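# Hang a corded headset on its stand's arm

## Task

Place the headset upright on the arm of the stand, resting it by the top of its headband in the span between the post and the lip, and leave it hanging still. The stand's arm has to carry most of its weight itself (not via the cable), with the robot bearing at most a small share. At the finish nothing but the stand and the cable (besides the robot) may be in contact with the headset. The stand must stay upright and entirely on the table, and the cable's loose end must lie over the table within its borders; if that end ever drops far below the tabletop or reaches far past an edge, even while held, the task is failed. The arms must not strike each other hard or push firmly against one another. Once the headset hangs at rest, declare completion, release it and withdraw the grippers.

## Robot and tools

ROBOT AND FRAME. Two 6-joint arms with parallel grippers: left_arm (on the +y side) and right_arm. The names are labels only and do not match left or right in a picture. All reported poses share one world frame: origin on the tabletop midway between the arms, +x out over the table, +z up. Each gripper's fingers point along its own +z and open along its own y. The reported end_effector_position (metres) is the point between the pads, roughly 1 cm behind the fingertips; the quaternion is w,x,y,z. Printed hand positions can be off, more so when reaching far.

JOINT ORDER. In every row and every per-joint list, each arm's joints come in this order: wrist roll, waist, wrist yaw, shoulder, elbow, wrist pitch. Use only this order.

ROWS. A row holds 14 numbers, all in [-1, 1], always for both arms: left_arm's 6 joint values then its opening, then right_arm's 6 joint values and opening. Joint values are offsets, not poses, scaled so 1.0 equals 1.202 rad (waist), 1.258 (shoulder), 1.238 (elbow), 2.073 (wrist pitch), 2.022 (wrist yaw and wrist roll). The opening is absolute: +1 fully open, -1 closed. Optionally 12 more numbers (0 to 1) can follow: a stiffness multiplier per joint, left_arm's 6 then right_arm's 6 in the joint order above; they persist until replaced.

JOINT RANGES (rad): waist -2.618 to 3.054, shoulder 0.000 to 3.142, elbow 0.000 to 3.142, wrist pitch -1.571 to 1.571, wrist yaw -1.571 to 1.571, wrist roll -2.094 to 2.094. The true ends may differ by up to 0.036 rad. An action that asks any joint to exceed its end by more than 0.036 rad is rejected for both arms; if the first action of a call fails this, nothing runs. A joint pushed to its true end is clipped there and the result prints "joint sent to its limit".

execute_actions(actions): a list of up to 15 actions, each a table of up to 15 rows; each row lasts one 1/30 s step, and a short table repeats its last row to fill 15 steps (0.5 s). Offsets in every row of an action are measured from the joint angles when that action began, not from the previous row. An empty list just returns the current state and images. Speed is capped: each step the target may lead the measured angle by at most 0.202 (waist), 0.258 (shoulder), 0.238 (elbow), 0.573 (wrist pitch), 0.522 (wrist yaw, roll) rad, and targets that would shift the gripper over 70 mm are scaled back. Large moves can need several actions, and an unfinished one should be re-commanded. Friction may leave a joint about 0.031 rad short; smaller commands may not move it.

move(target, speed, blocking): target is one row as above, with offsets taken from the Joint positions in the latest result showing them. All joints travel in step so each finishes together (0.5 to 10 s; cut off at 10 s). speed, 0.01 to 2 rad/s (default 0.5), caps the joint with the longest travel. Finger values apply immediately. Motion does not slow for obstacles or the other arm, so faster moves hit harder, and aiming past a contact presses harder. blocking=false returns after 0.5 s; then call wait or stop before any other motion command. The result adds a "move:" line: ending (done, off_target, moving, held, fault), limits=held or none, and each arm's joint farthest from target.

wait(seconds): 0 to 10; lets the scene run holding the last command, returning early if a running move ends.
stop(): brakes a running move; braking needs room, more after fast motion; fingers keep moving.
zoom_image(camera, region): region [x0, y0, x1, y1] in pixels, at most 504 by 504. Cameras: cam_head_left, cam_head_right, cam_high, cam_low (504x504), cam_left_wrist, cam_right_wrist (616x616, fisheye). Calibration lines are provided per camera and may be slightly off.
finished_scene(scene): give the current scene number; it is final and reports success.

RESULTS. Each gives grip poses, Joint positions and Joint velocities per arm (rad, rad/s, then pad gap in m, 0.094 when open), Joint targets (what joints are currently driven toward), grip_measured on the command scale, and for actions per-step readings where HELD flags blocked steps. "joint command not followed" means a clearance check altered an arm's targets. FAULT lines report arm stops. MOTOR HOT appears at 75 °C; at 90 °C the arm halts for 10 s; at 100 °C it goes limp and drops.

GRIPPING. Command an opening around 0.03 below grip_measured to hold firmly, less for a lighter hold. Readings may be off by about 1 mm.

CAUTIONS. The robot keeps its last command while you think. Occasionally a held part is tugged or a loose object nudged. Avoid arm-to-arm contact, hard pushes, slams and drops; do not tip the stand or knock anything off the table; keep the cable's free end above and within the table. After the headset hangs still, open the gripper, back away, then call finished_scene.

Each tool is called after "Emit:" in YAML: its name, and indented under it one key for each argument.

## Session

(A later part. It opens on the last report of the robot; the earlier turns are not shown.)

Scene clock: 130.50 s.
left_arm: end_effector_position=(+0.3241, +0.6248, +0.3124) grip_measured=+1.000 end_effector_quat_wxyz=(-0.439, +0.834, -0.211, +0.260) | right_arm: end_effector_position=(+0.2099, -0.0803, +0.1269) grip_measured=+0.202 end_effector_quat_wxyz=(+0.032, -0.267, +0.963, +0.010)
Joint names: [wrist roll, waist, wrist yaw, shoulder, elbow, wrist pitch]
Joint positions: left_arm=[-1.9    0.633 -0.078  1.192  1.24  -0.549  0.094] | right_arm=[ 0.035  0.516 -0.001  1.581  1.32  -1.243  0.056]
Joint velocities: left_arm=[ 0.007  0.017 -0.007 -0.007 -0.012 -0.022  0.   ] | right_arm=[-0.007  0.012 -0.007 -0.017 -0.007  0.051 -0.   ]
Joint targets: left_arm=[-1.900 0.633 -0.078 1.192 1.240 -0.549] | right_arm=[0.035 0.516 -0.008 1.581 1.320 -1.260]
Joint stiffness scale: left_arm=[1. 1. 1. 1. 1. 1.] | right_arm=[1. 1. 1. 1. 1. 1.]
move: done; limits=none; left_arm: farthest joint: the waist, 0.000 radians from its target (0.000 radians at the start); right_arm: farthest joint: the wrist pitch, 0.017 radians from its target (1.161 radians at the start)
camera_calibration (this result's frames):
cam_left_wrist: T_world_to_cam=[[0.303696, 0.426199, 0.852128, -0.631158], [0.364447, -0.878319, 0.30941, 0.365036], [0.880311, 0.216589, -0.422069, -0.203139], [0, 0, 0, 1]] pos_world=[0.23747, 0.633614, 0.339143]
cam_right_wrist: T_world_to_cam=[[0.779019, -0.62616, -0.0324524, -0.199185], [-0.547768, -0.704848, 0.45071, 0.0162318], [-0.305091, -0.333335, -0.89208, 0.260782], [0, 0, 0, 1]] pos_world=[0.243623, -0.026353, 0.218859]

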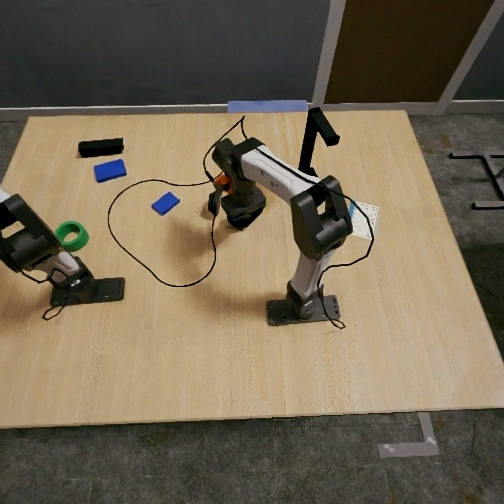

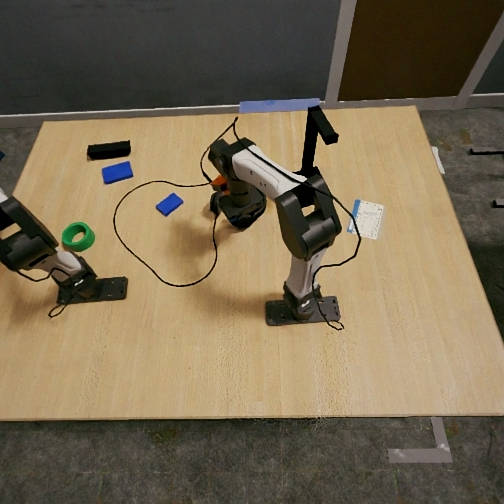

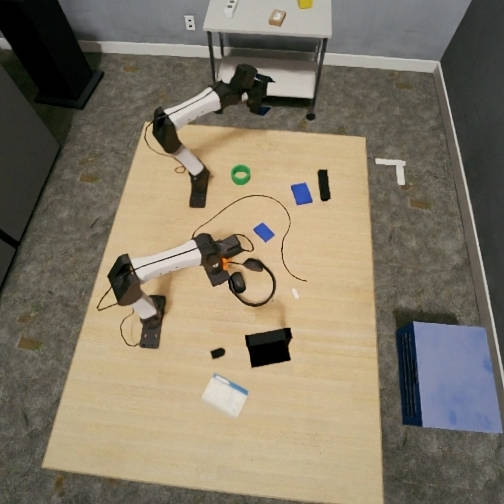

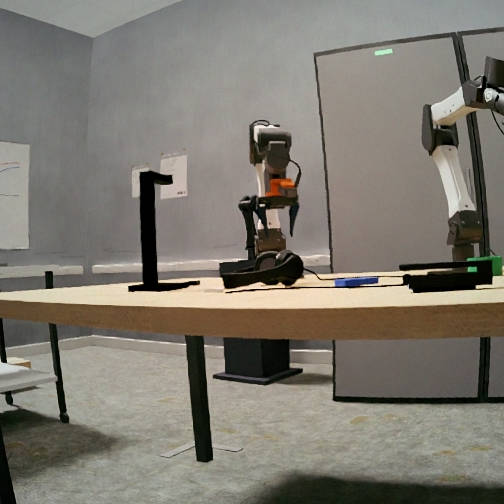

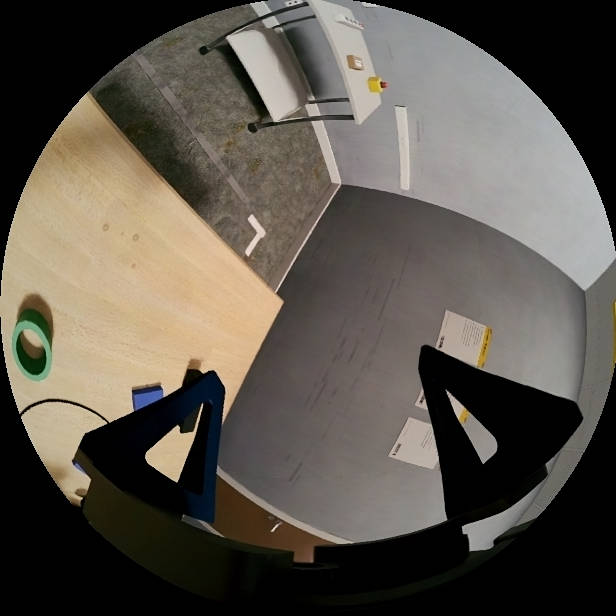

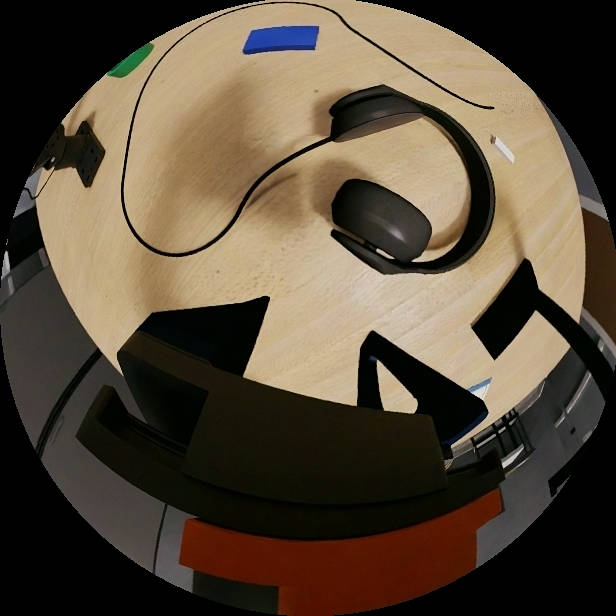

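Emit:
execute_actions:
  actions: []

Scene clock: 155.60 s.
left_arm: end_effector_position=(+0.3241, +0.6248, +0.3124) grip_measured=+1.000 end_effector_quat_wxyz=(-0.439, +0.834, -0.211, +0.260) | right_arm: end_effector_position=(+0.2098, -0.0803, +0.1269) grip_measured=+0.202 end_effector_quat_wxyz=(+0.031, -0.267, +0.963, +0.011)
Joint names: [wrist roll, waist, wrist yaw, shoulder, elbow, wrist pitch]
Joint positions: left_arm=[-1.9    0.633 -0.078  1.192  1.24  -0.549  0.094] | right_arm=[ 0.035  0.516 -0.001  1.581  1.32  -1.244  0.056]
Joint velocities: left_arm=[ 0.051 -0.012 -0.007 -0.017 -0.007 -0.022  0.   ] | right_arm=[ 0.037 -0.007  0.037  0.007 -0.002 -0.007 -0.   ]
Joint targets: left_arm=[-1.900 0.633 -0.078 1.192 1.240 -0.549] | right_arm=[0.035 0.516 -0.008 1.581 1.320 -1.260]
Joint stiffness scale: left_arm=[1. 1. 1. 1. 1. 1.] | right_arm=[1. 1. 1. 1. 1. 1.]
camera_calibration (this result's frames):
cam_left_wrist: T_world_to_cam=[[0.303696, 0.426199, 0.852128, -0.631158], [0.364447, -0.878319, 0.30941, 0.365036], [0.880311, 0.216589, -0.422069, -0.203139], [0, 0, 0, 1]] pos_world=[0.23747, 0.633614, 0.339143]
cam_right_wrist: T_world_to_cam=[[0.779026, -0.626107, -0.0332942, -0.198922], [-0.547401, -0.70507, 0.450809, 0.0160866], [-0.30573, -0.332967, -0.891999, 0.260904], [0, 0, 0, 1]] pos_world=[0.243537, -0.0263319, 0.218851]

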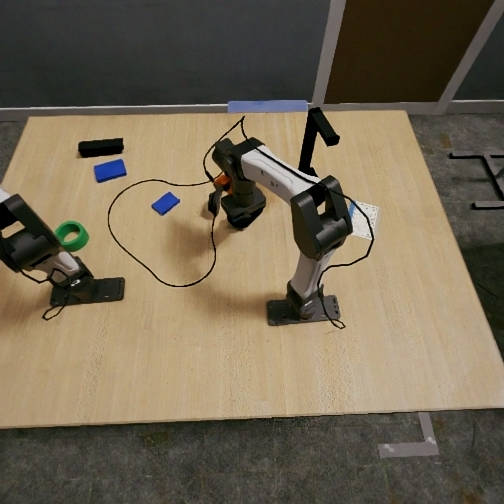

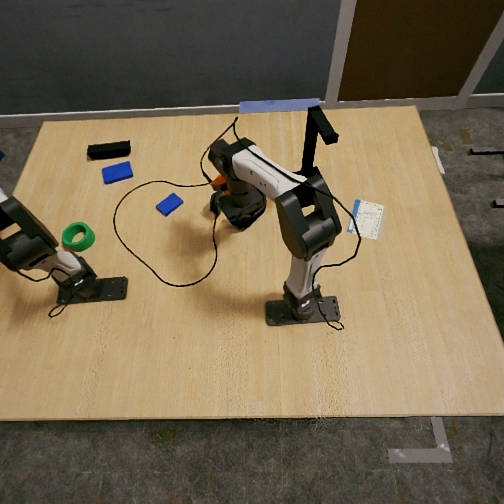

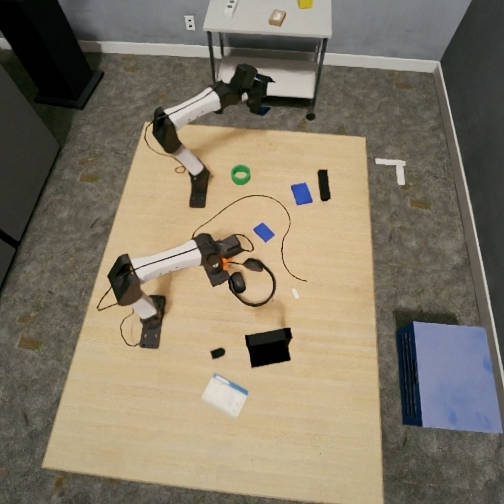

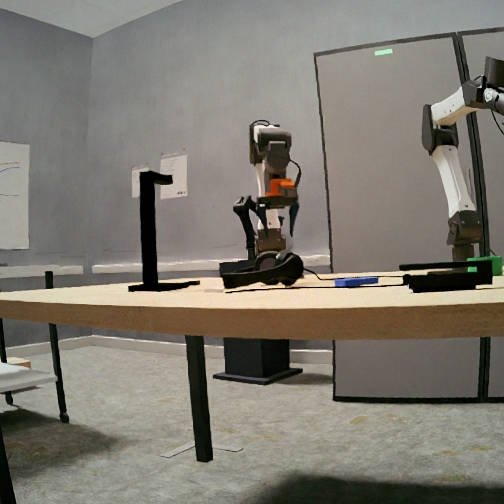

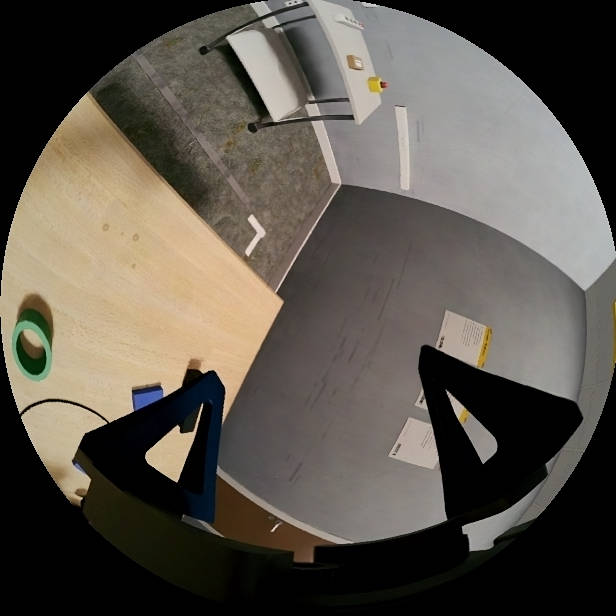

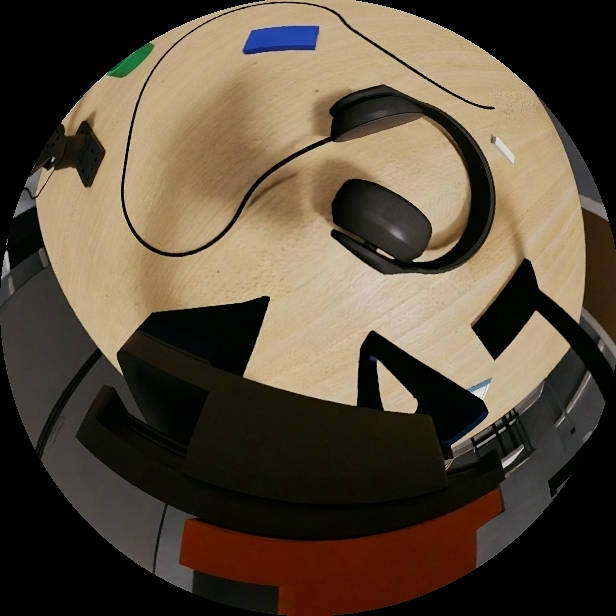

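Emit:
move:
  target: [0,0,0,0,0,0,1,0.131,-0.265,0,0.28,0.235,0.035,0.2]

Scene clock: 176.33 s.
left_arm: end_effector_position=(+0.3241, +0.6248, +0.3124) grip_measured=+1.000 end_effector_quat_wxyz=(-0.439, +0.834, -0.211, +0.260) | right_arm: end_effector_position=(+0.3255, -0.1423, +0.0879) grip_measured=+0.202 end_effector_quat_wxyz=(+0.018, +0.014, +1.000, +0.006)
Joint names: [wrist roll, waist, wrist yaw, shoulder, elbow, wrist pitch]
Joint positions: left_arm=[-1.9    0.633 -0.078  1.192  1.24  -0.549  0.094] | right_arm=[ 0.29   0.202 -0.002  1.929  1.581 -1.185  0.056]
Joint velocities: left_arm=[-0.022  0.007 -0.022 -0.007 -0.012  0.007  0.   ] | right_arm=[-0.066 -0.002  0.037 -0.027  0.012  0.022  0.   ]
Joint targets: left_arm=[-1.900 0.633 -0.078 1.192 1.240 -0.549] | right_arm=[0.300 0.198 -0.001 1.933 1.611 -1.171]
Joint stiffness scale: left_arm=[1. 1. 1. 1. 1. 1.] | right_arm=[1. 1. 1. 1. 1. 1.]
move: off_target (right_arm); limits=none; left_arm: farthest joint: the waist, 0.000 radians from its target (0.000 radians at the start); right_arm: farthest joint: the elbow, 0.030 radians from its target (0.291 radians at the start)
camera_calibration (this result's frames):
cam_left_wrist: T_world_to_cam=[[0.303696, 0.426199, 0.852128, -0.631158], [0.364447, -0.878319, 0.30941, 0.365036], [0.880311, 0.216589, -0.422069, -0.203139], [0, 0, 0, 1]] pos_world=[0.23747, 0.633614, 0.339143]
cam_right_wrist: T_world_to_cam=[[0.31781, -0.946728, -0.0519943, -0.223081], [-0.826967, -0.303597, 0.473238, 0.199464], [-0.463813, -0.107402, -0.879399, 0.323338], [0, 0, 0, 1]] pos_world=[0.385816, -0.115913, 0.17835]

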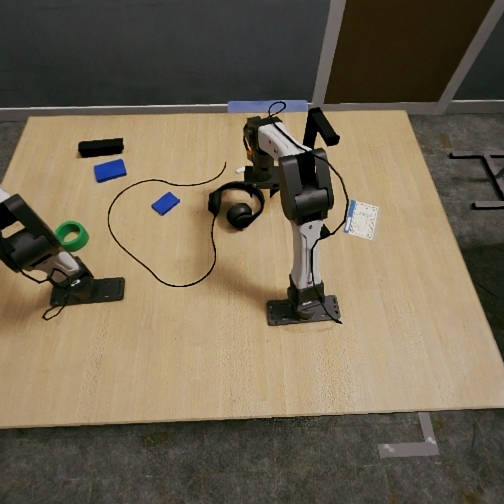

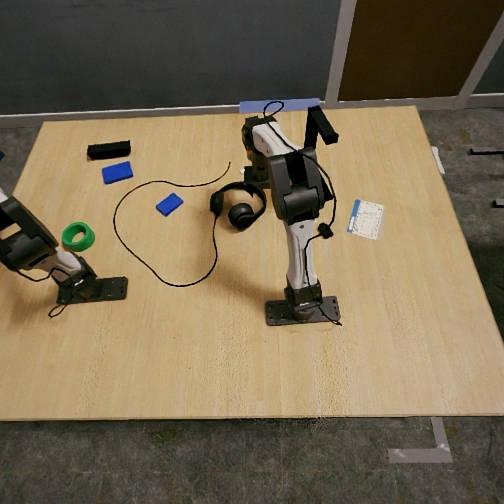

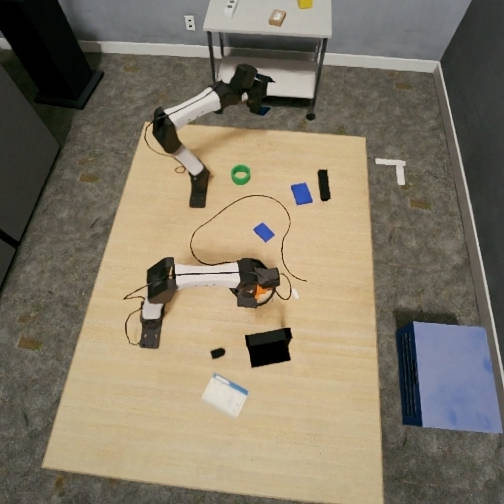

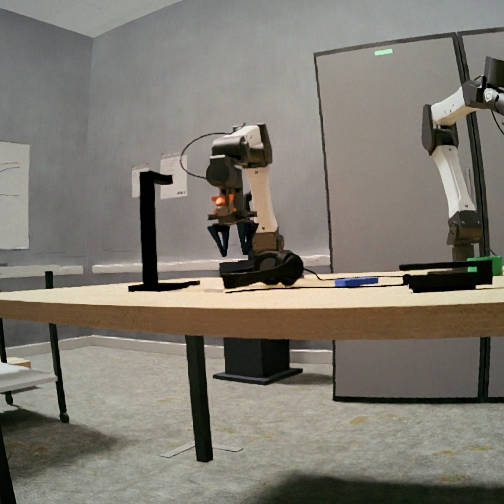

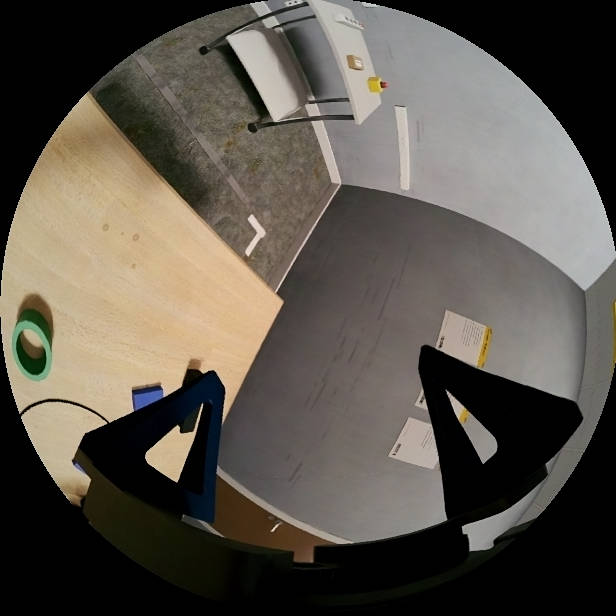

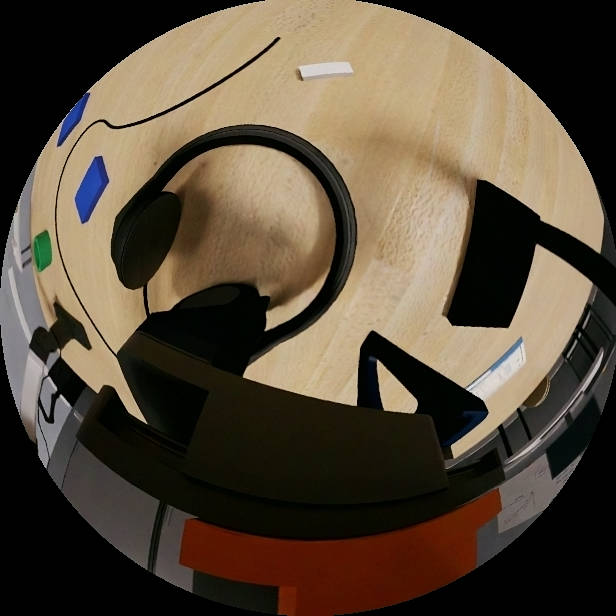

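Emit:
move:
  target: [0,0,0,0,0,0,1,0,0,0,0.05,-0.115,0.125,0.2]
  speed: 0.3

Scene clock: 190.80 s.
left_arm: end_effector_position=(+0.3241, +0.6248, +0.3124) grip_measured=+1.000 end_effector_quat_wxyz=(-0.439, +0.834, -0.211, +0.260) | right_arm: end_effector_position=(+0.3452, -0.1370, +0.0392) grip_measured=+0.202 end_effector_quat_wxyz=(+0.048, +0.014, +0.999, +0.015)
Joint names: [wrist roll, waist, wrist yaw, shoulder, elbow, wrist pitch]
Joint positions: left_arm=[-1.9    0.633 -0.078  1.192  1.24  -0.549  0.094] | right_arm=[ 0.29   0.202 -0.002  1.985  1.458 -0.944  0.056]
Joint velocities: left_arm=[0.007 0.002 0.022 0.012 0.012 0.007 0.   ] | right_arm=[-0.051 -0.007 -0.022 -0.007 -0.022  0.037  0.   ]
Joint targets: left_arm=[-1.900 0.633 -0.078 1.192 1.240 -0.549] | right_arm=[0.289 0.202 -0.002 1.992 1.439 -0.926]
Joint stiffness scale: left_arm=[1. 1. 1. 1. 1. 1.] | right_arm=[1. 1. 1. 1. 1. 1.]
move: done; limits=none; left_arm: farthest joint: the waist, 0.000 radians from its target (0.000 radians at the start); right_arm: farthest joint: the elbow, 0.019 radians from its target (0.142 radians at the start)
camera_calibration (this result's frames):
cam_left_wrist: T_world_to_cam=[[0.303696, 0.426199, 0.852128, -0.631158], [0.364447, -0.878319, 0.30941, 0.365036], [0.880311, 0.216589, -0.422069, -0.203139], [0, 0, 0, 1]] pos_world=[0.23747, 0.633614, 0.339143]
cam_right_wrist: T_world_to_cam=[[0.320492, -0.946031, -0.0480616, -0.227847], [-0.854152, -0.310556, 0.417109, 0.250973], [-0.409524, -0.0926279, -0.907585, 0.274571], [0, 0, 0, 1]] pos_world=[0.399836, -0.112177, 0.133563]

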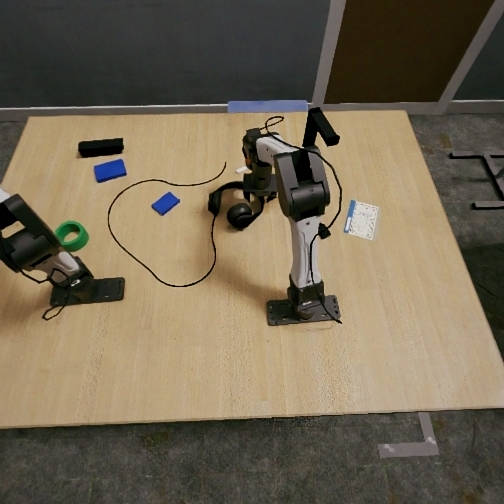

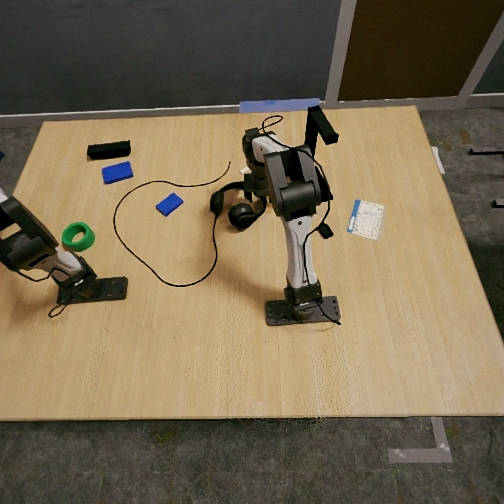

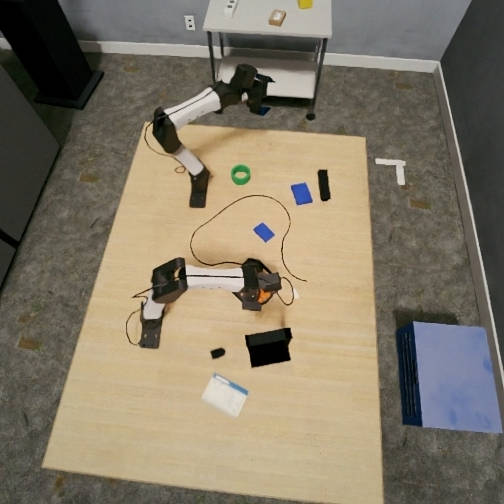

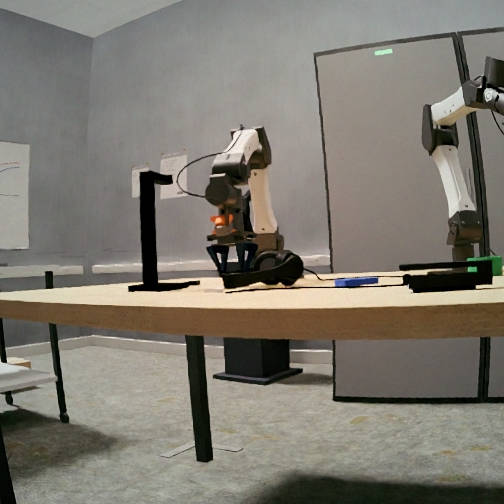

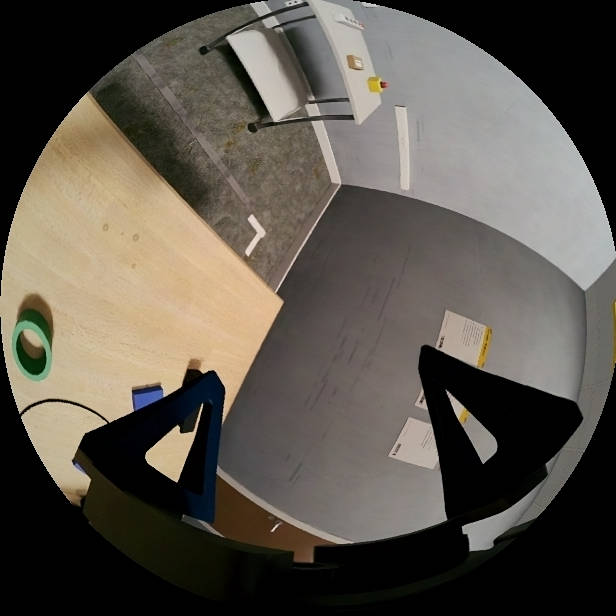

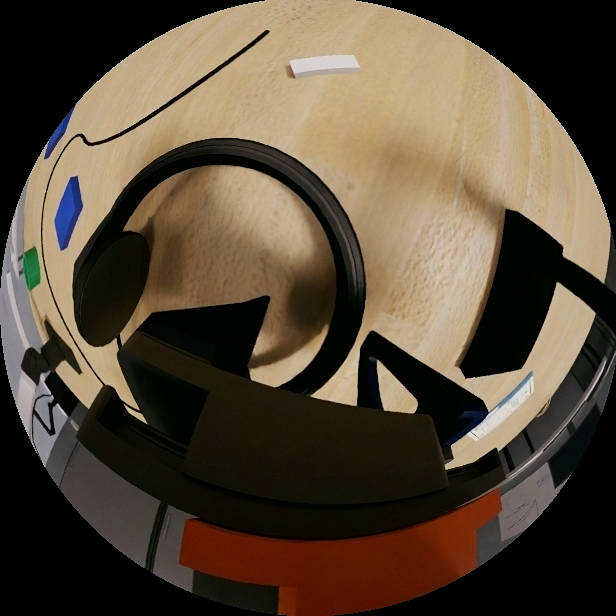

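Emit:
execute_actions:
  actions:
    - [[0,0,0,0,0,0,1,0,0,0,0,-0.06,0,0.2]]
    - [[0,0,0,0,0,0,1,0,0,0,0,0,0,-0.4]]
    - [[0,0,0,0,0,0,1,0,0,0,0,0,0,-1]]
    - [[0,0,0,0,0,0,1,0,0,0,0,0,0,-1]]

Emit:
move:
  target: [0,0,0,0,0,0,1,0,0,0,-0.2,0.1,-0.1,-1]
  speed: 0.3

Scene clock: 203.67 s.
left_arm: end_effector_position=(+0.3241, +0.6248, +0.3124) grip_measured=+1.000 end_effector_quat_wxyz=(-0.439, +0.834, -0.211, +0.260) | right_arm: end_effector_position=(+0.3284, -0.1373, +0.0259) grip_measured=-0.847 end_effector_quat_wxyz=(+0.023, +0.014, +0.999, +0.019)
Joint names: [wrist roll, waist, wrist yaw, shoulder, elbow, wrist pitch]
Joint positions: left_arm=[-1.9    0.633 -0.078  1.192  1.24  -0.549  0.094] | right_arm=[ 0.292  0.202 -0.024  1.981  1.401 -0.936  0.007]
Joint velocities: left_arm=[-0.037 -0.007  0.066  0.002 -0.032 -0.037  0.   ] | right_arm=[ 0.022 -0.002  0.037 -0.007  0.012 -0.037  0.001]
Joint targets: left_arm=[-1.900 0.633 -0.078 1.192 1.240 -0.549] | right_arm=[0.292 0.202 -0.019 1.981 1.401 -0.936]
Joint stiffness scale: left_arm=[1. 1. 1. 1. 1. 1.] | right_arm=[1. 1. 1. 1. 1. 1.]
Step readings (joint positions; steps 1 to 15: 1st action; 16 to 30: 2nd action; 31 to 45: 3rd action; 46 to 60: 4th action):
0: left_arm=[-1.900 0.633 -0.078 1.192 1.240 -0.549] | right_arm=[0.290 0.202 -0.002 1.985 1.458 -0.943]
1: left_arm=[-1.900 0.633 -0.078 1.192 1.240 -0.549] | right_arm=[0.290 0.202 -0.002 1.984 1.450 -0.938]
2: left_arm=[-1.900 0.633 -0.078 1.192 1.240 -0.549] | right_arm=[0.290 0.202 -0.002 1.983 1.437 -0.937]
4: left_arm=[-1.900 0.633 -0.078 1.192 1.240 -0.549] | right_arm=[0.290 0.202 -0.002 1.983 1.411 -0.938]
8: left_arm=[-1.900 0.633 -0.078 1.192 1.240 -0.549] | right_arm=[0.290 0.202 -0.001 1.983 1.400 -0.940]
15: left_arm=[-1.900 0.633 -0.078 1.192 1.240 -0.549] | right_arm=[0.290 0.202 -0.001 1.983 1.400 -0.940]
16: left_arm=[-1.900 0.633 -0.078 1.192 1.240 -0.549] | right_arm=[0.290 0.202 -0.001 1.983 1.400 -0.940]
17: left_arm=[-1.900 0.633 -0.078 1.192 1.240 -0.549] | right_arm=[0.290 0.202 -0.001 1.983 1.400 -0.940]
19: left_arm=[-1.900 0.633 -0.078 1.192 1.240 -0.549] | right_arm=[0.290 0.202 -0.001 1.983 1.400 -0.940]
23: left_arm=[-1.900 0.633 -0.078 1.192 1.240 -0.549] | right_arm=[0.290 0.202 -0.001 1.983 1.400 -0.940]
30: left_arm=[-1.900 0.633 -0.078 1.192 1.240 -0.549] | right_arm=[0.290 0.202 -0.001 1.983 1.400 -0.940]
31: left_arm=[-1.900 0.633 -0.078 1.192 1.240 -0.549] | right_arm=[0.290 0.202 0.002 1.983 1.400 -0.940]
32: left_arm=[-1.900 0.633 -0.078 1.192 1.240 -0.549] | right_arm=[0.293 0.202 0.001 1.983 1.400 -0.939]
34: left_arm=[-1.900 0.633 -0.078 1.192 1.240 -0.549] | right_arm=[0.291 0.202 -0.016 1.981 1.401 -0.937]
38: left_arm=[-1.900 0.633 -0.078 1.192 1.240 -0.549] | right_arm=[0.292 0.202 -0.019 1.981 1.401 -0.936]
45: left_arm=[-1.900 0.633 -0.078 1.192 1.240 -0.549] | right_arm=[0.292 0.202 -0.019 1.981 1.401 -0.936]
46: left_arm=[-1.900 0.633 -0.078 1.192 1.240 -0.549] | right_arm=[0.292 0.202 -0.021 1.981 1.401 -0.936]
47: left_arm=[-1.900 0.633 -0.078 1.192 1.240 -0.549] | right_arm=[0.292 0.202 -0.022 1.981 1.401 -0.936]
49: left_arm=[-1.900 0.633 -0.078 1.192 1.240 -0.549] | right_arm=[0.292 0.202 -0.024 1.981 1.401 -0.936]
53: left_arm=[-1.900 0.633 -0.078 1.192 1.240 -0.549] | right_arm=[0.292 0.202 -0.024 1.981 1.401 -0.936]
60: Joint positions above
camera_calibration (this result's frames):
cam_left_wrist: T_world_to_cam=[[0.303696, 0.426199, 0.852128, -0.631158], [0.364447, -0.878319, 0.30941, 0.365036], [0.880311, 0.216589, -0.422069, -0.203139], [0, 0, 0, 1]] pos_world=[0.23747, 0.633614, 0.339143]
cam_right_wrist: T_world_to_cam=[[0.318368, -0.945149, -0.0730434, -0.221905], [-0.832021, -0.315524, 0.456274, 0.233199], [-0.454294, -0.0844896, -0.886836, 0.270843], [0, 0, 0, 1]] pos_world=[0.387716, -0.113269, 0.117582]

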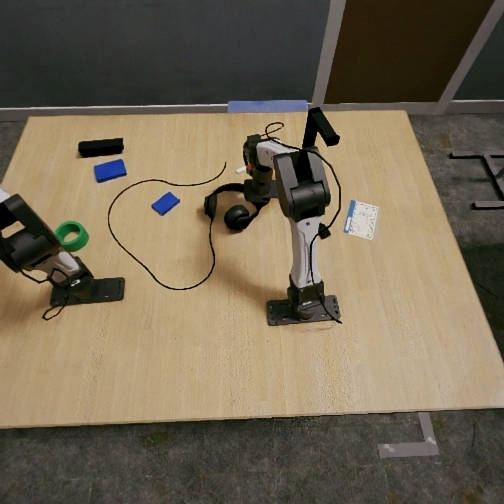

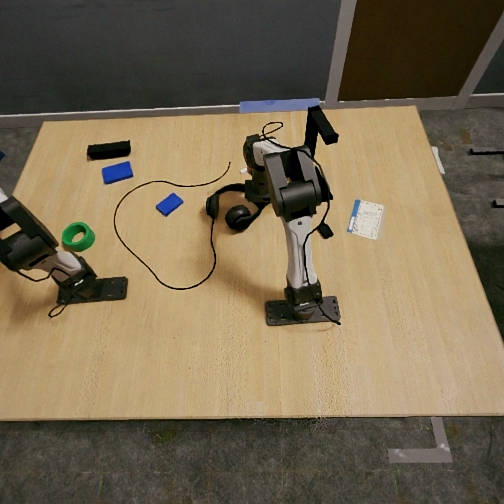

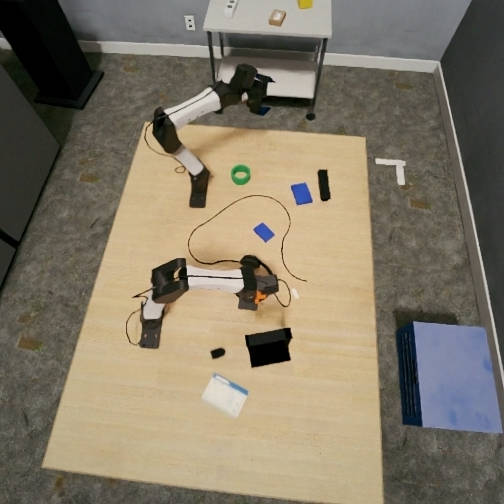

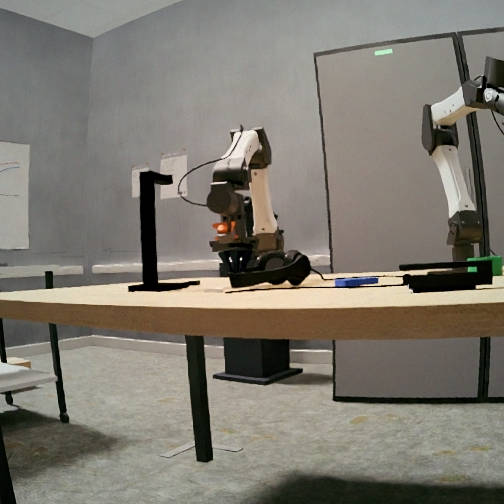

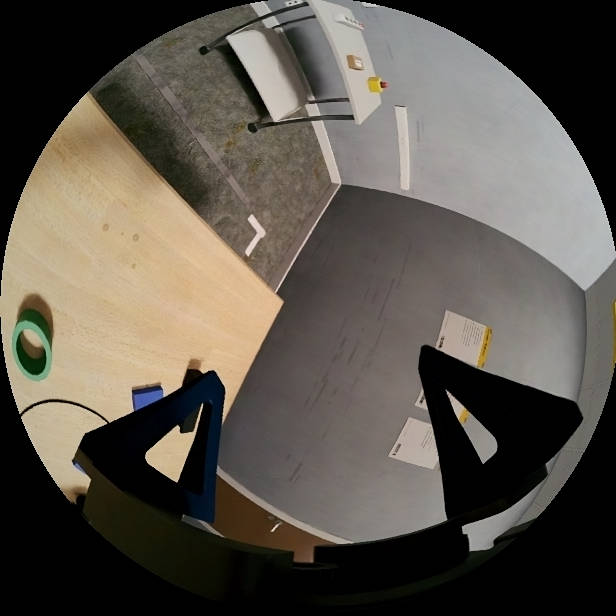

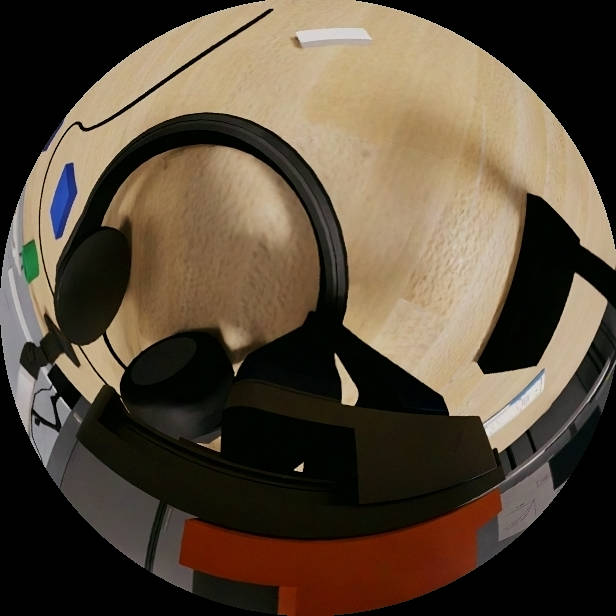

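Scene clock: 205.13 s.
left_arm: end_effector_position=(+0.3241, +0.6248, +0.3124) grip_measured=+1.000 end_effector_quat_wxyz=(-0.439, +0.834, -0.211, +0.260) | right_arm: end_effector_position=(+0.3163, -0.1431, +0.1286) grip_measured=-0.847 end_effector_quat_wxyz=(+0.086, +0.014, +0.996, +0.030)
Joint names: [wrist roll, waist, wrist yaw, shoulder, elbow, wrist pitch]
Joint positions: left_arm=[-1.9    0.633 -0.078  1.192  1.24  -0.549  0.094] | right_arm=[ 0.292  0.202 -0.01   1.748  1.495 -1.136  0.007]
Joint velocities: left_arm=[ 0.022  0.017  0.051 -0.012  0.012  0.066  0.   ] | right_arm=[ 0.037 -0.012  0.051  0.007  0.007 -0.037  0.001]
Joint targets: left_arm=[-1.900 0.633 -0.078 1.192 1.240 -0.549] | right_arm=[0.292 0.202 -0.024 1.730 1.524 -1.143]
Joint stiffness scale: left_arm=[1. 1. 1. 1. 1. 1.] | right_arm=[1. 1. 1. 1. 1. 1.]
move: off_target (right_arm); limits=none; left_arm: farthest joint: the waist, 0.000 radians from its target (0.000 radians at the start); right_arm: farthest joint: the elbow, 0.029 radians from its target (0.124 radians at the start)
camera_calibration (this result's frames):
cam_left_wrist: T_world_to_cam=[[0.303696, 0.426199, 0.852128, -0.631158], [0.364447, -0.878319, 0.30941, 0.365036], [0.880311, 0.216589, -0.422069, -0.203139], [0, 0, 0, 1]] pos_world=[0.23747, 0.633614, 0.339143]
cam_right_wrist: T_world_to_cam=[[0.324682, -0.944462, -0.0507372, -0.220767], [-0.883386, -0.321979, 0.340526, 0.204613], [-0.33795, -0.065742, -0.938865, 0.328509], [0, 0, 0, 1]] pos_world=[0.363451, -0.121028, 0.227549]

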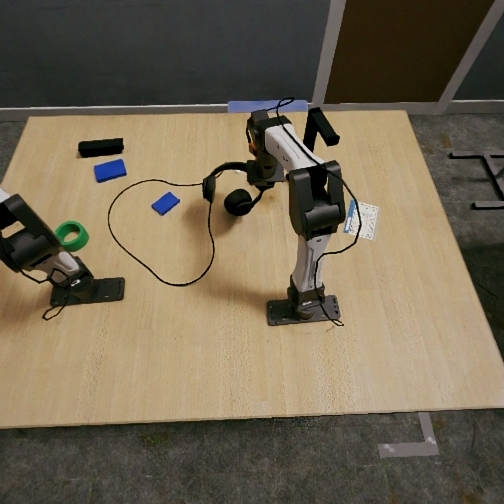

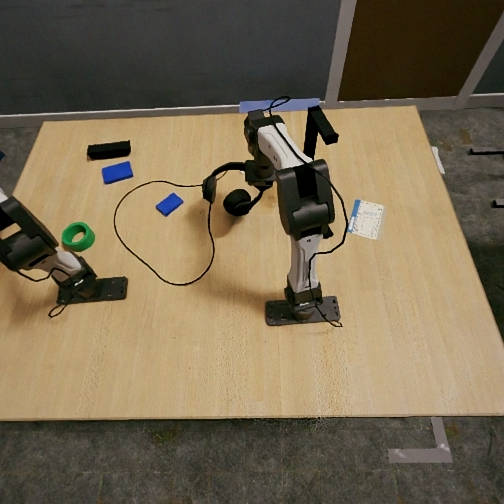

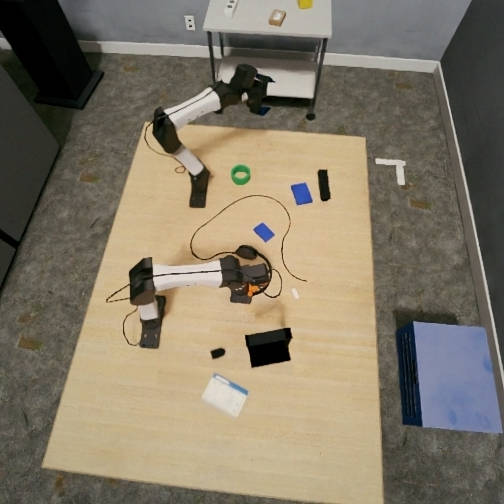

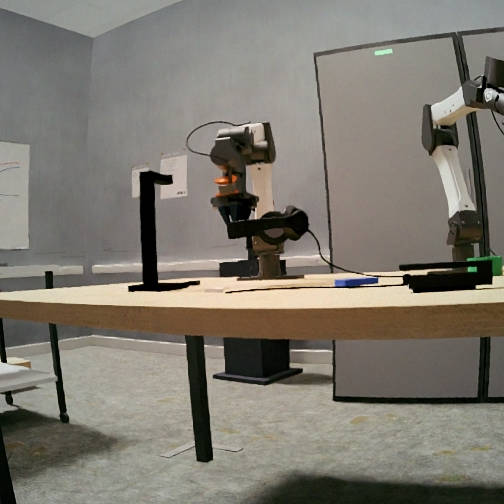

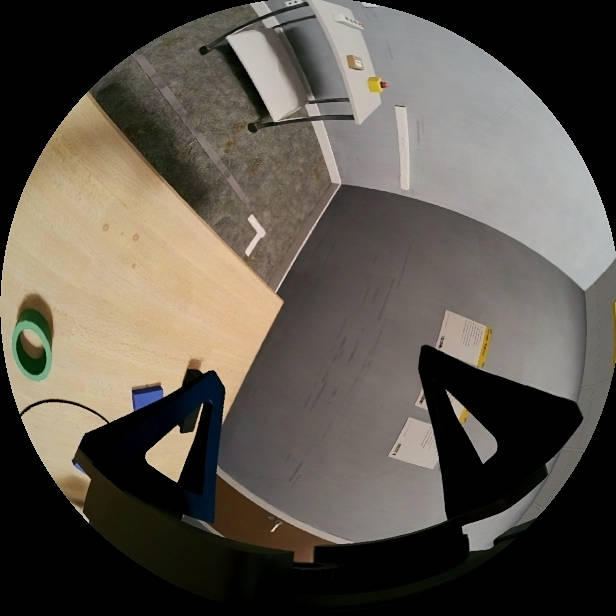

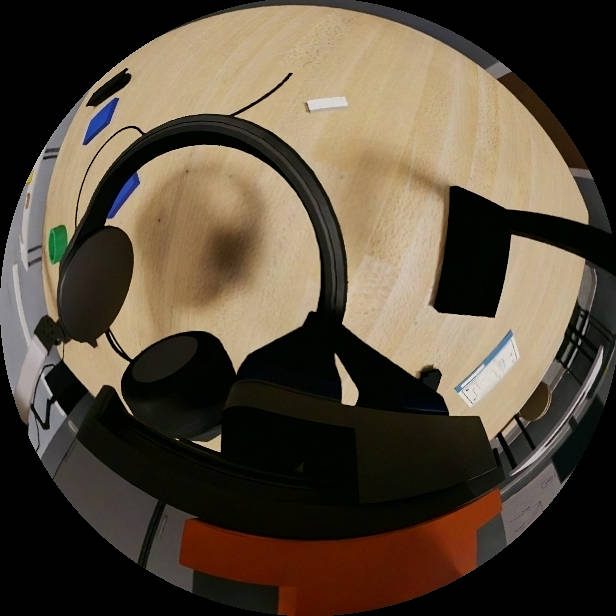

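Emit:
move:
  target: [0,0,0,0,0,0,1,-0.5,0,0,-0.897,-0.71,0.6,-1]
  speed: 0.4

Scene clock: 217.27 s.
left_arm: end_effector_position=(+0.3241, +0.6248, +0.3124) grip_measured=+1.000 end_effector_quat_wxyz=(-0.439, +0.834, -0.211, +0.260) | right_arm: end_effector_position=(+0.2548, -0.1608, +0.3350) grip_measured=-0.846 end_effector_quat_wxyz=(+0.699, -0.329, +0.614, -0.161)
Joint names: [wrist roll, waist, wrist yaw, shoulder, elbow, wrist pitch]
Joint positions: left_arm=[-1.9    0.633 -0.078  1.192  1.24  -0.549  0.094] | right_arm=[-0.718  0.202 -0.003  0.638  0.627  0.04   0.007]
Joint velocities: left_arm=[-0.037 -0.032  0.051  0.017  0.002 -0.022  0.   ] | right_arm=[ 0.007  0.007  0.037  0.002  0.007 -0.022 -0.   ]
Joint targets: left_arm=[-1.900 0.633 -0.078 1.192 1.240 -0.549] | right_arm=[-0.720 0.202 -0.010 0.619 0.616 0.108]
Joint stiffness scale: left_arm=[1. 1. 1. 1. 1. 1.] | right_arm=[1. 1. 1. 1. 1. 1.]
move: off_target (right_arm); limits=none; left_arm: farthest joint: the waist, 0.000 radians from its target (0.000 radians at the start); right_arm: farthest joint: the wrist pitch, 0.068 radians from its target (1.244 radians at the start)
camera_calibration (this result's frames):
cam_left_wrist: T_world_to_cam=[[0.303696, 0.426199, 0.852128, -0.631158], [0.364447, -0.878319, 0.30941, 0.365036], [0.880311, 0.216589, -0.422069, -0.203139], [0, 0, 0, 1]] pos_world=[0.23747, 0.633614, 0.339143]
cam_right_wrist: T_world_to_cam=[[0.15335, -0.457356, 0.875962, -0.395516], [-0.274982, -0.871184, -0.406722, 0.0813379], [0.949141, -0.178503, -0.25936, -0.0733933], [0, 0, 0, 1]] pos_world=[0.152679, -0.123132, 0.360504]

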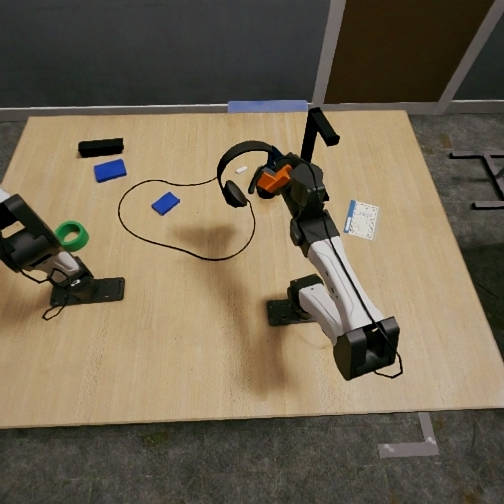

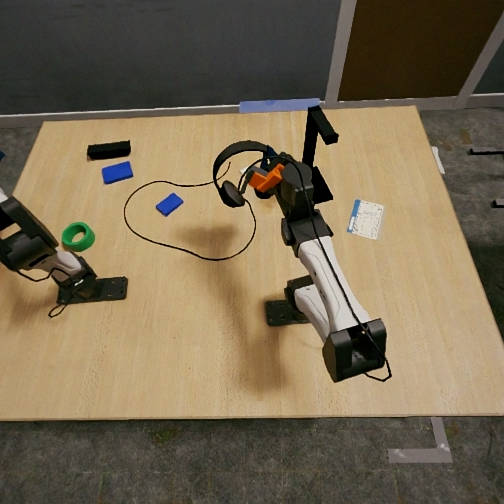

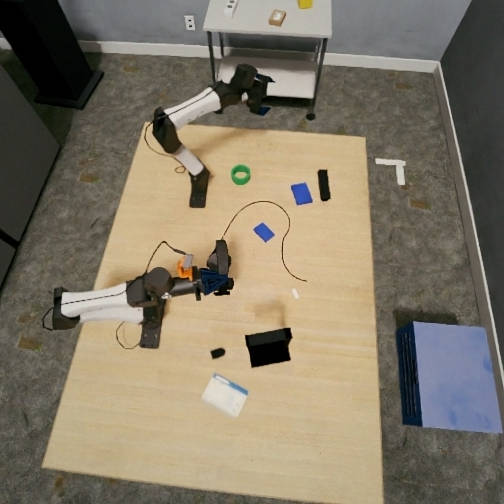

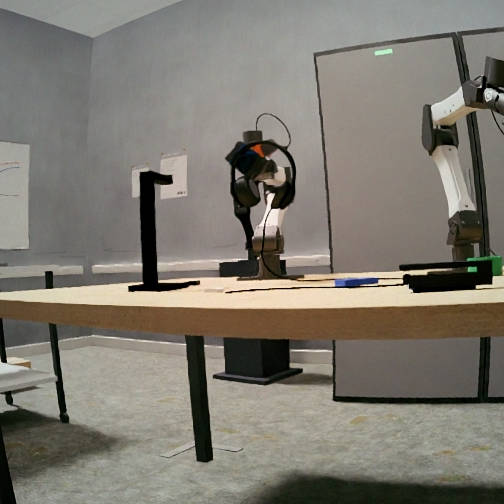

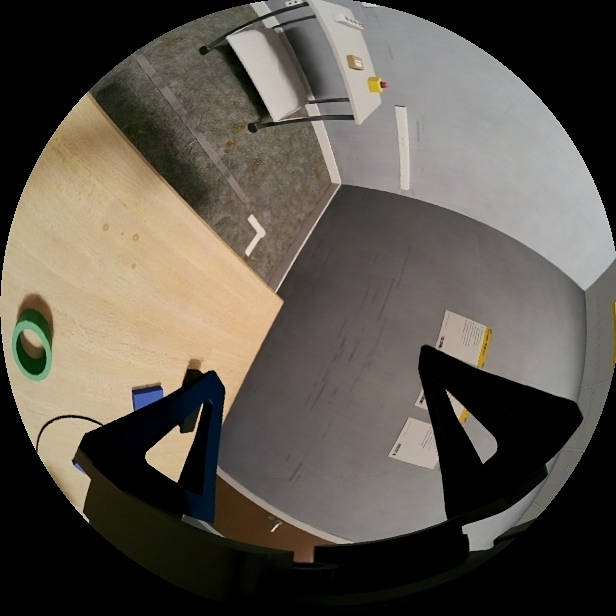

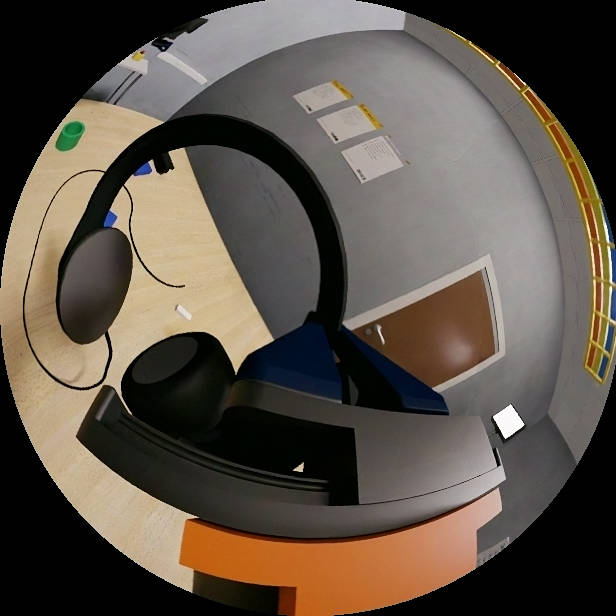

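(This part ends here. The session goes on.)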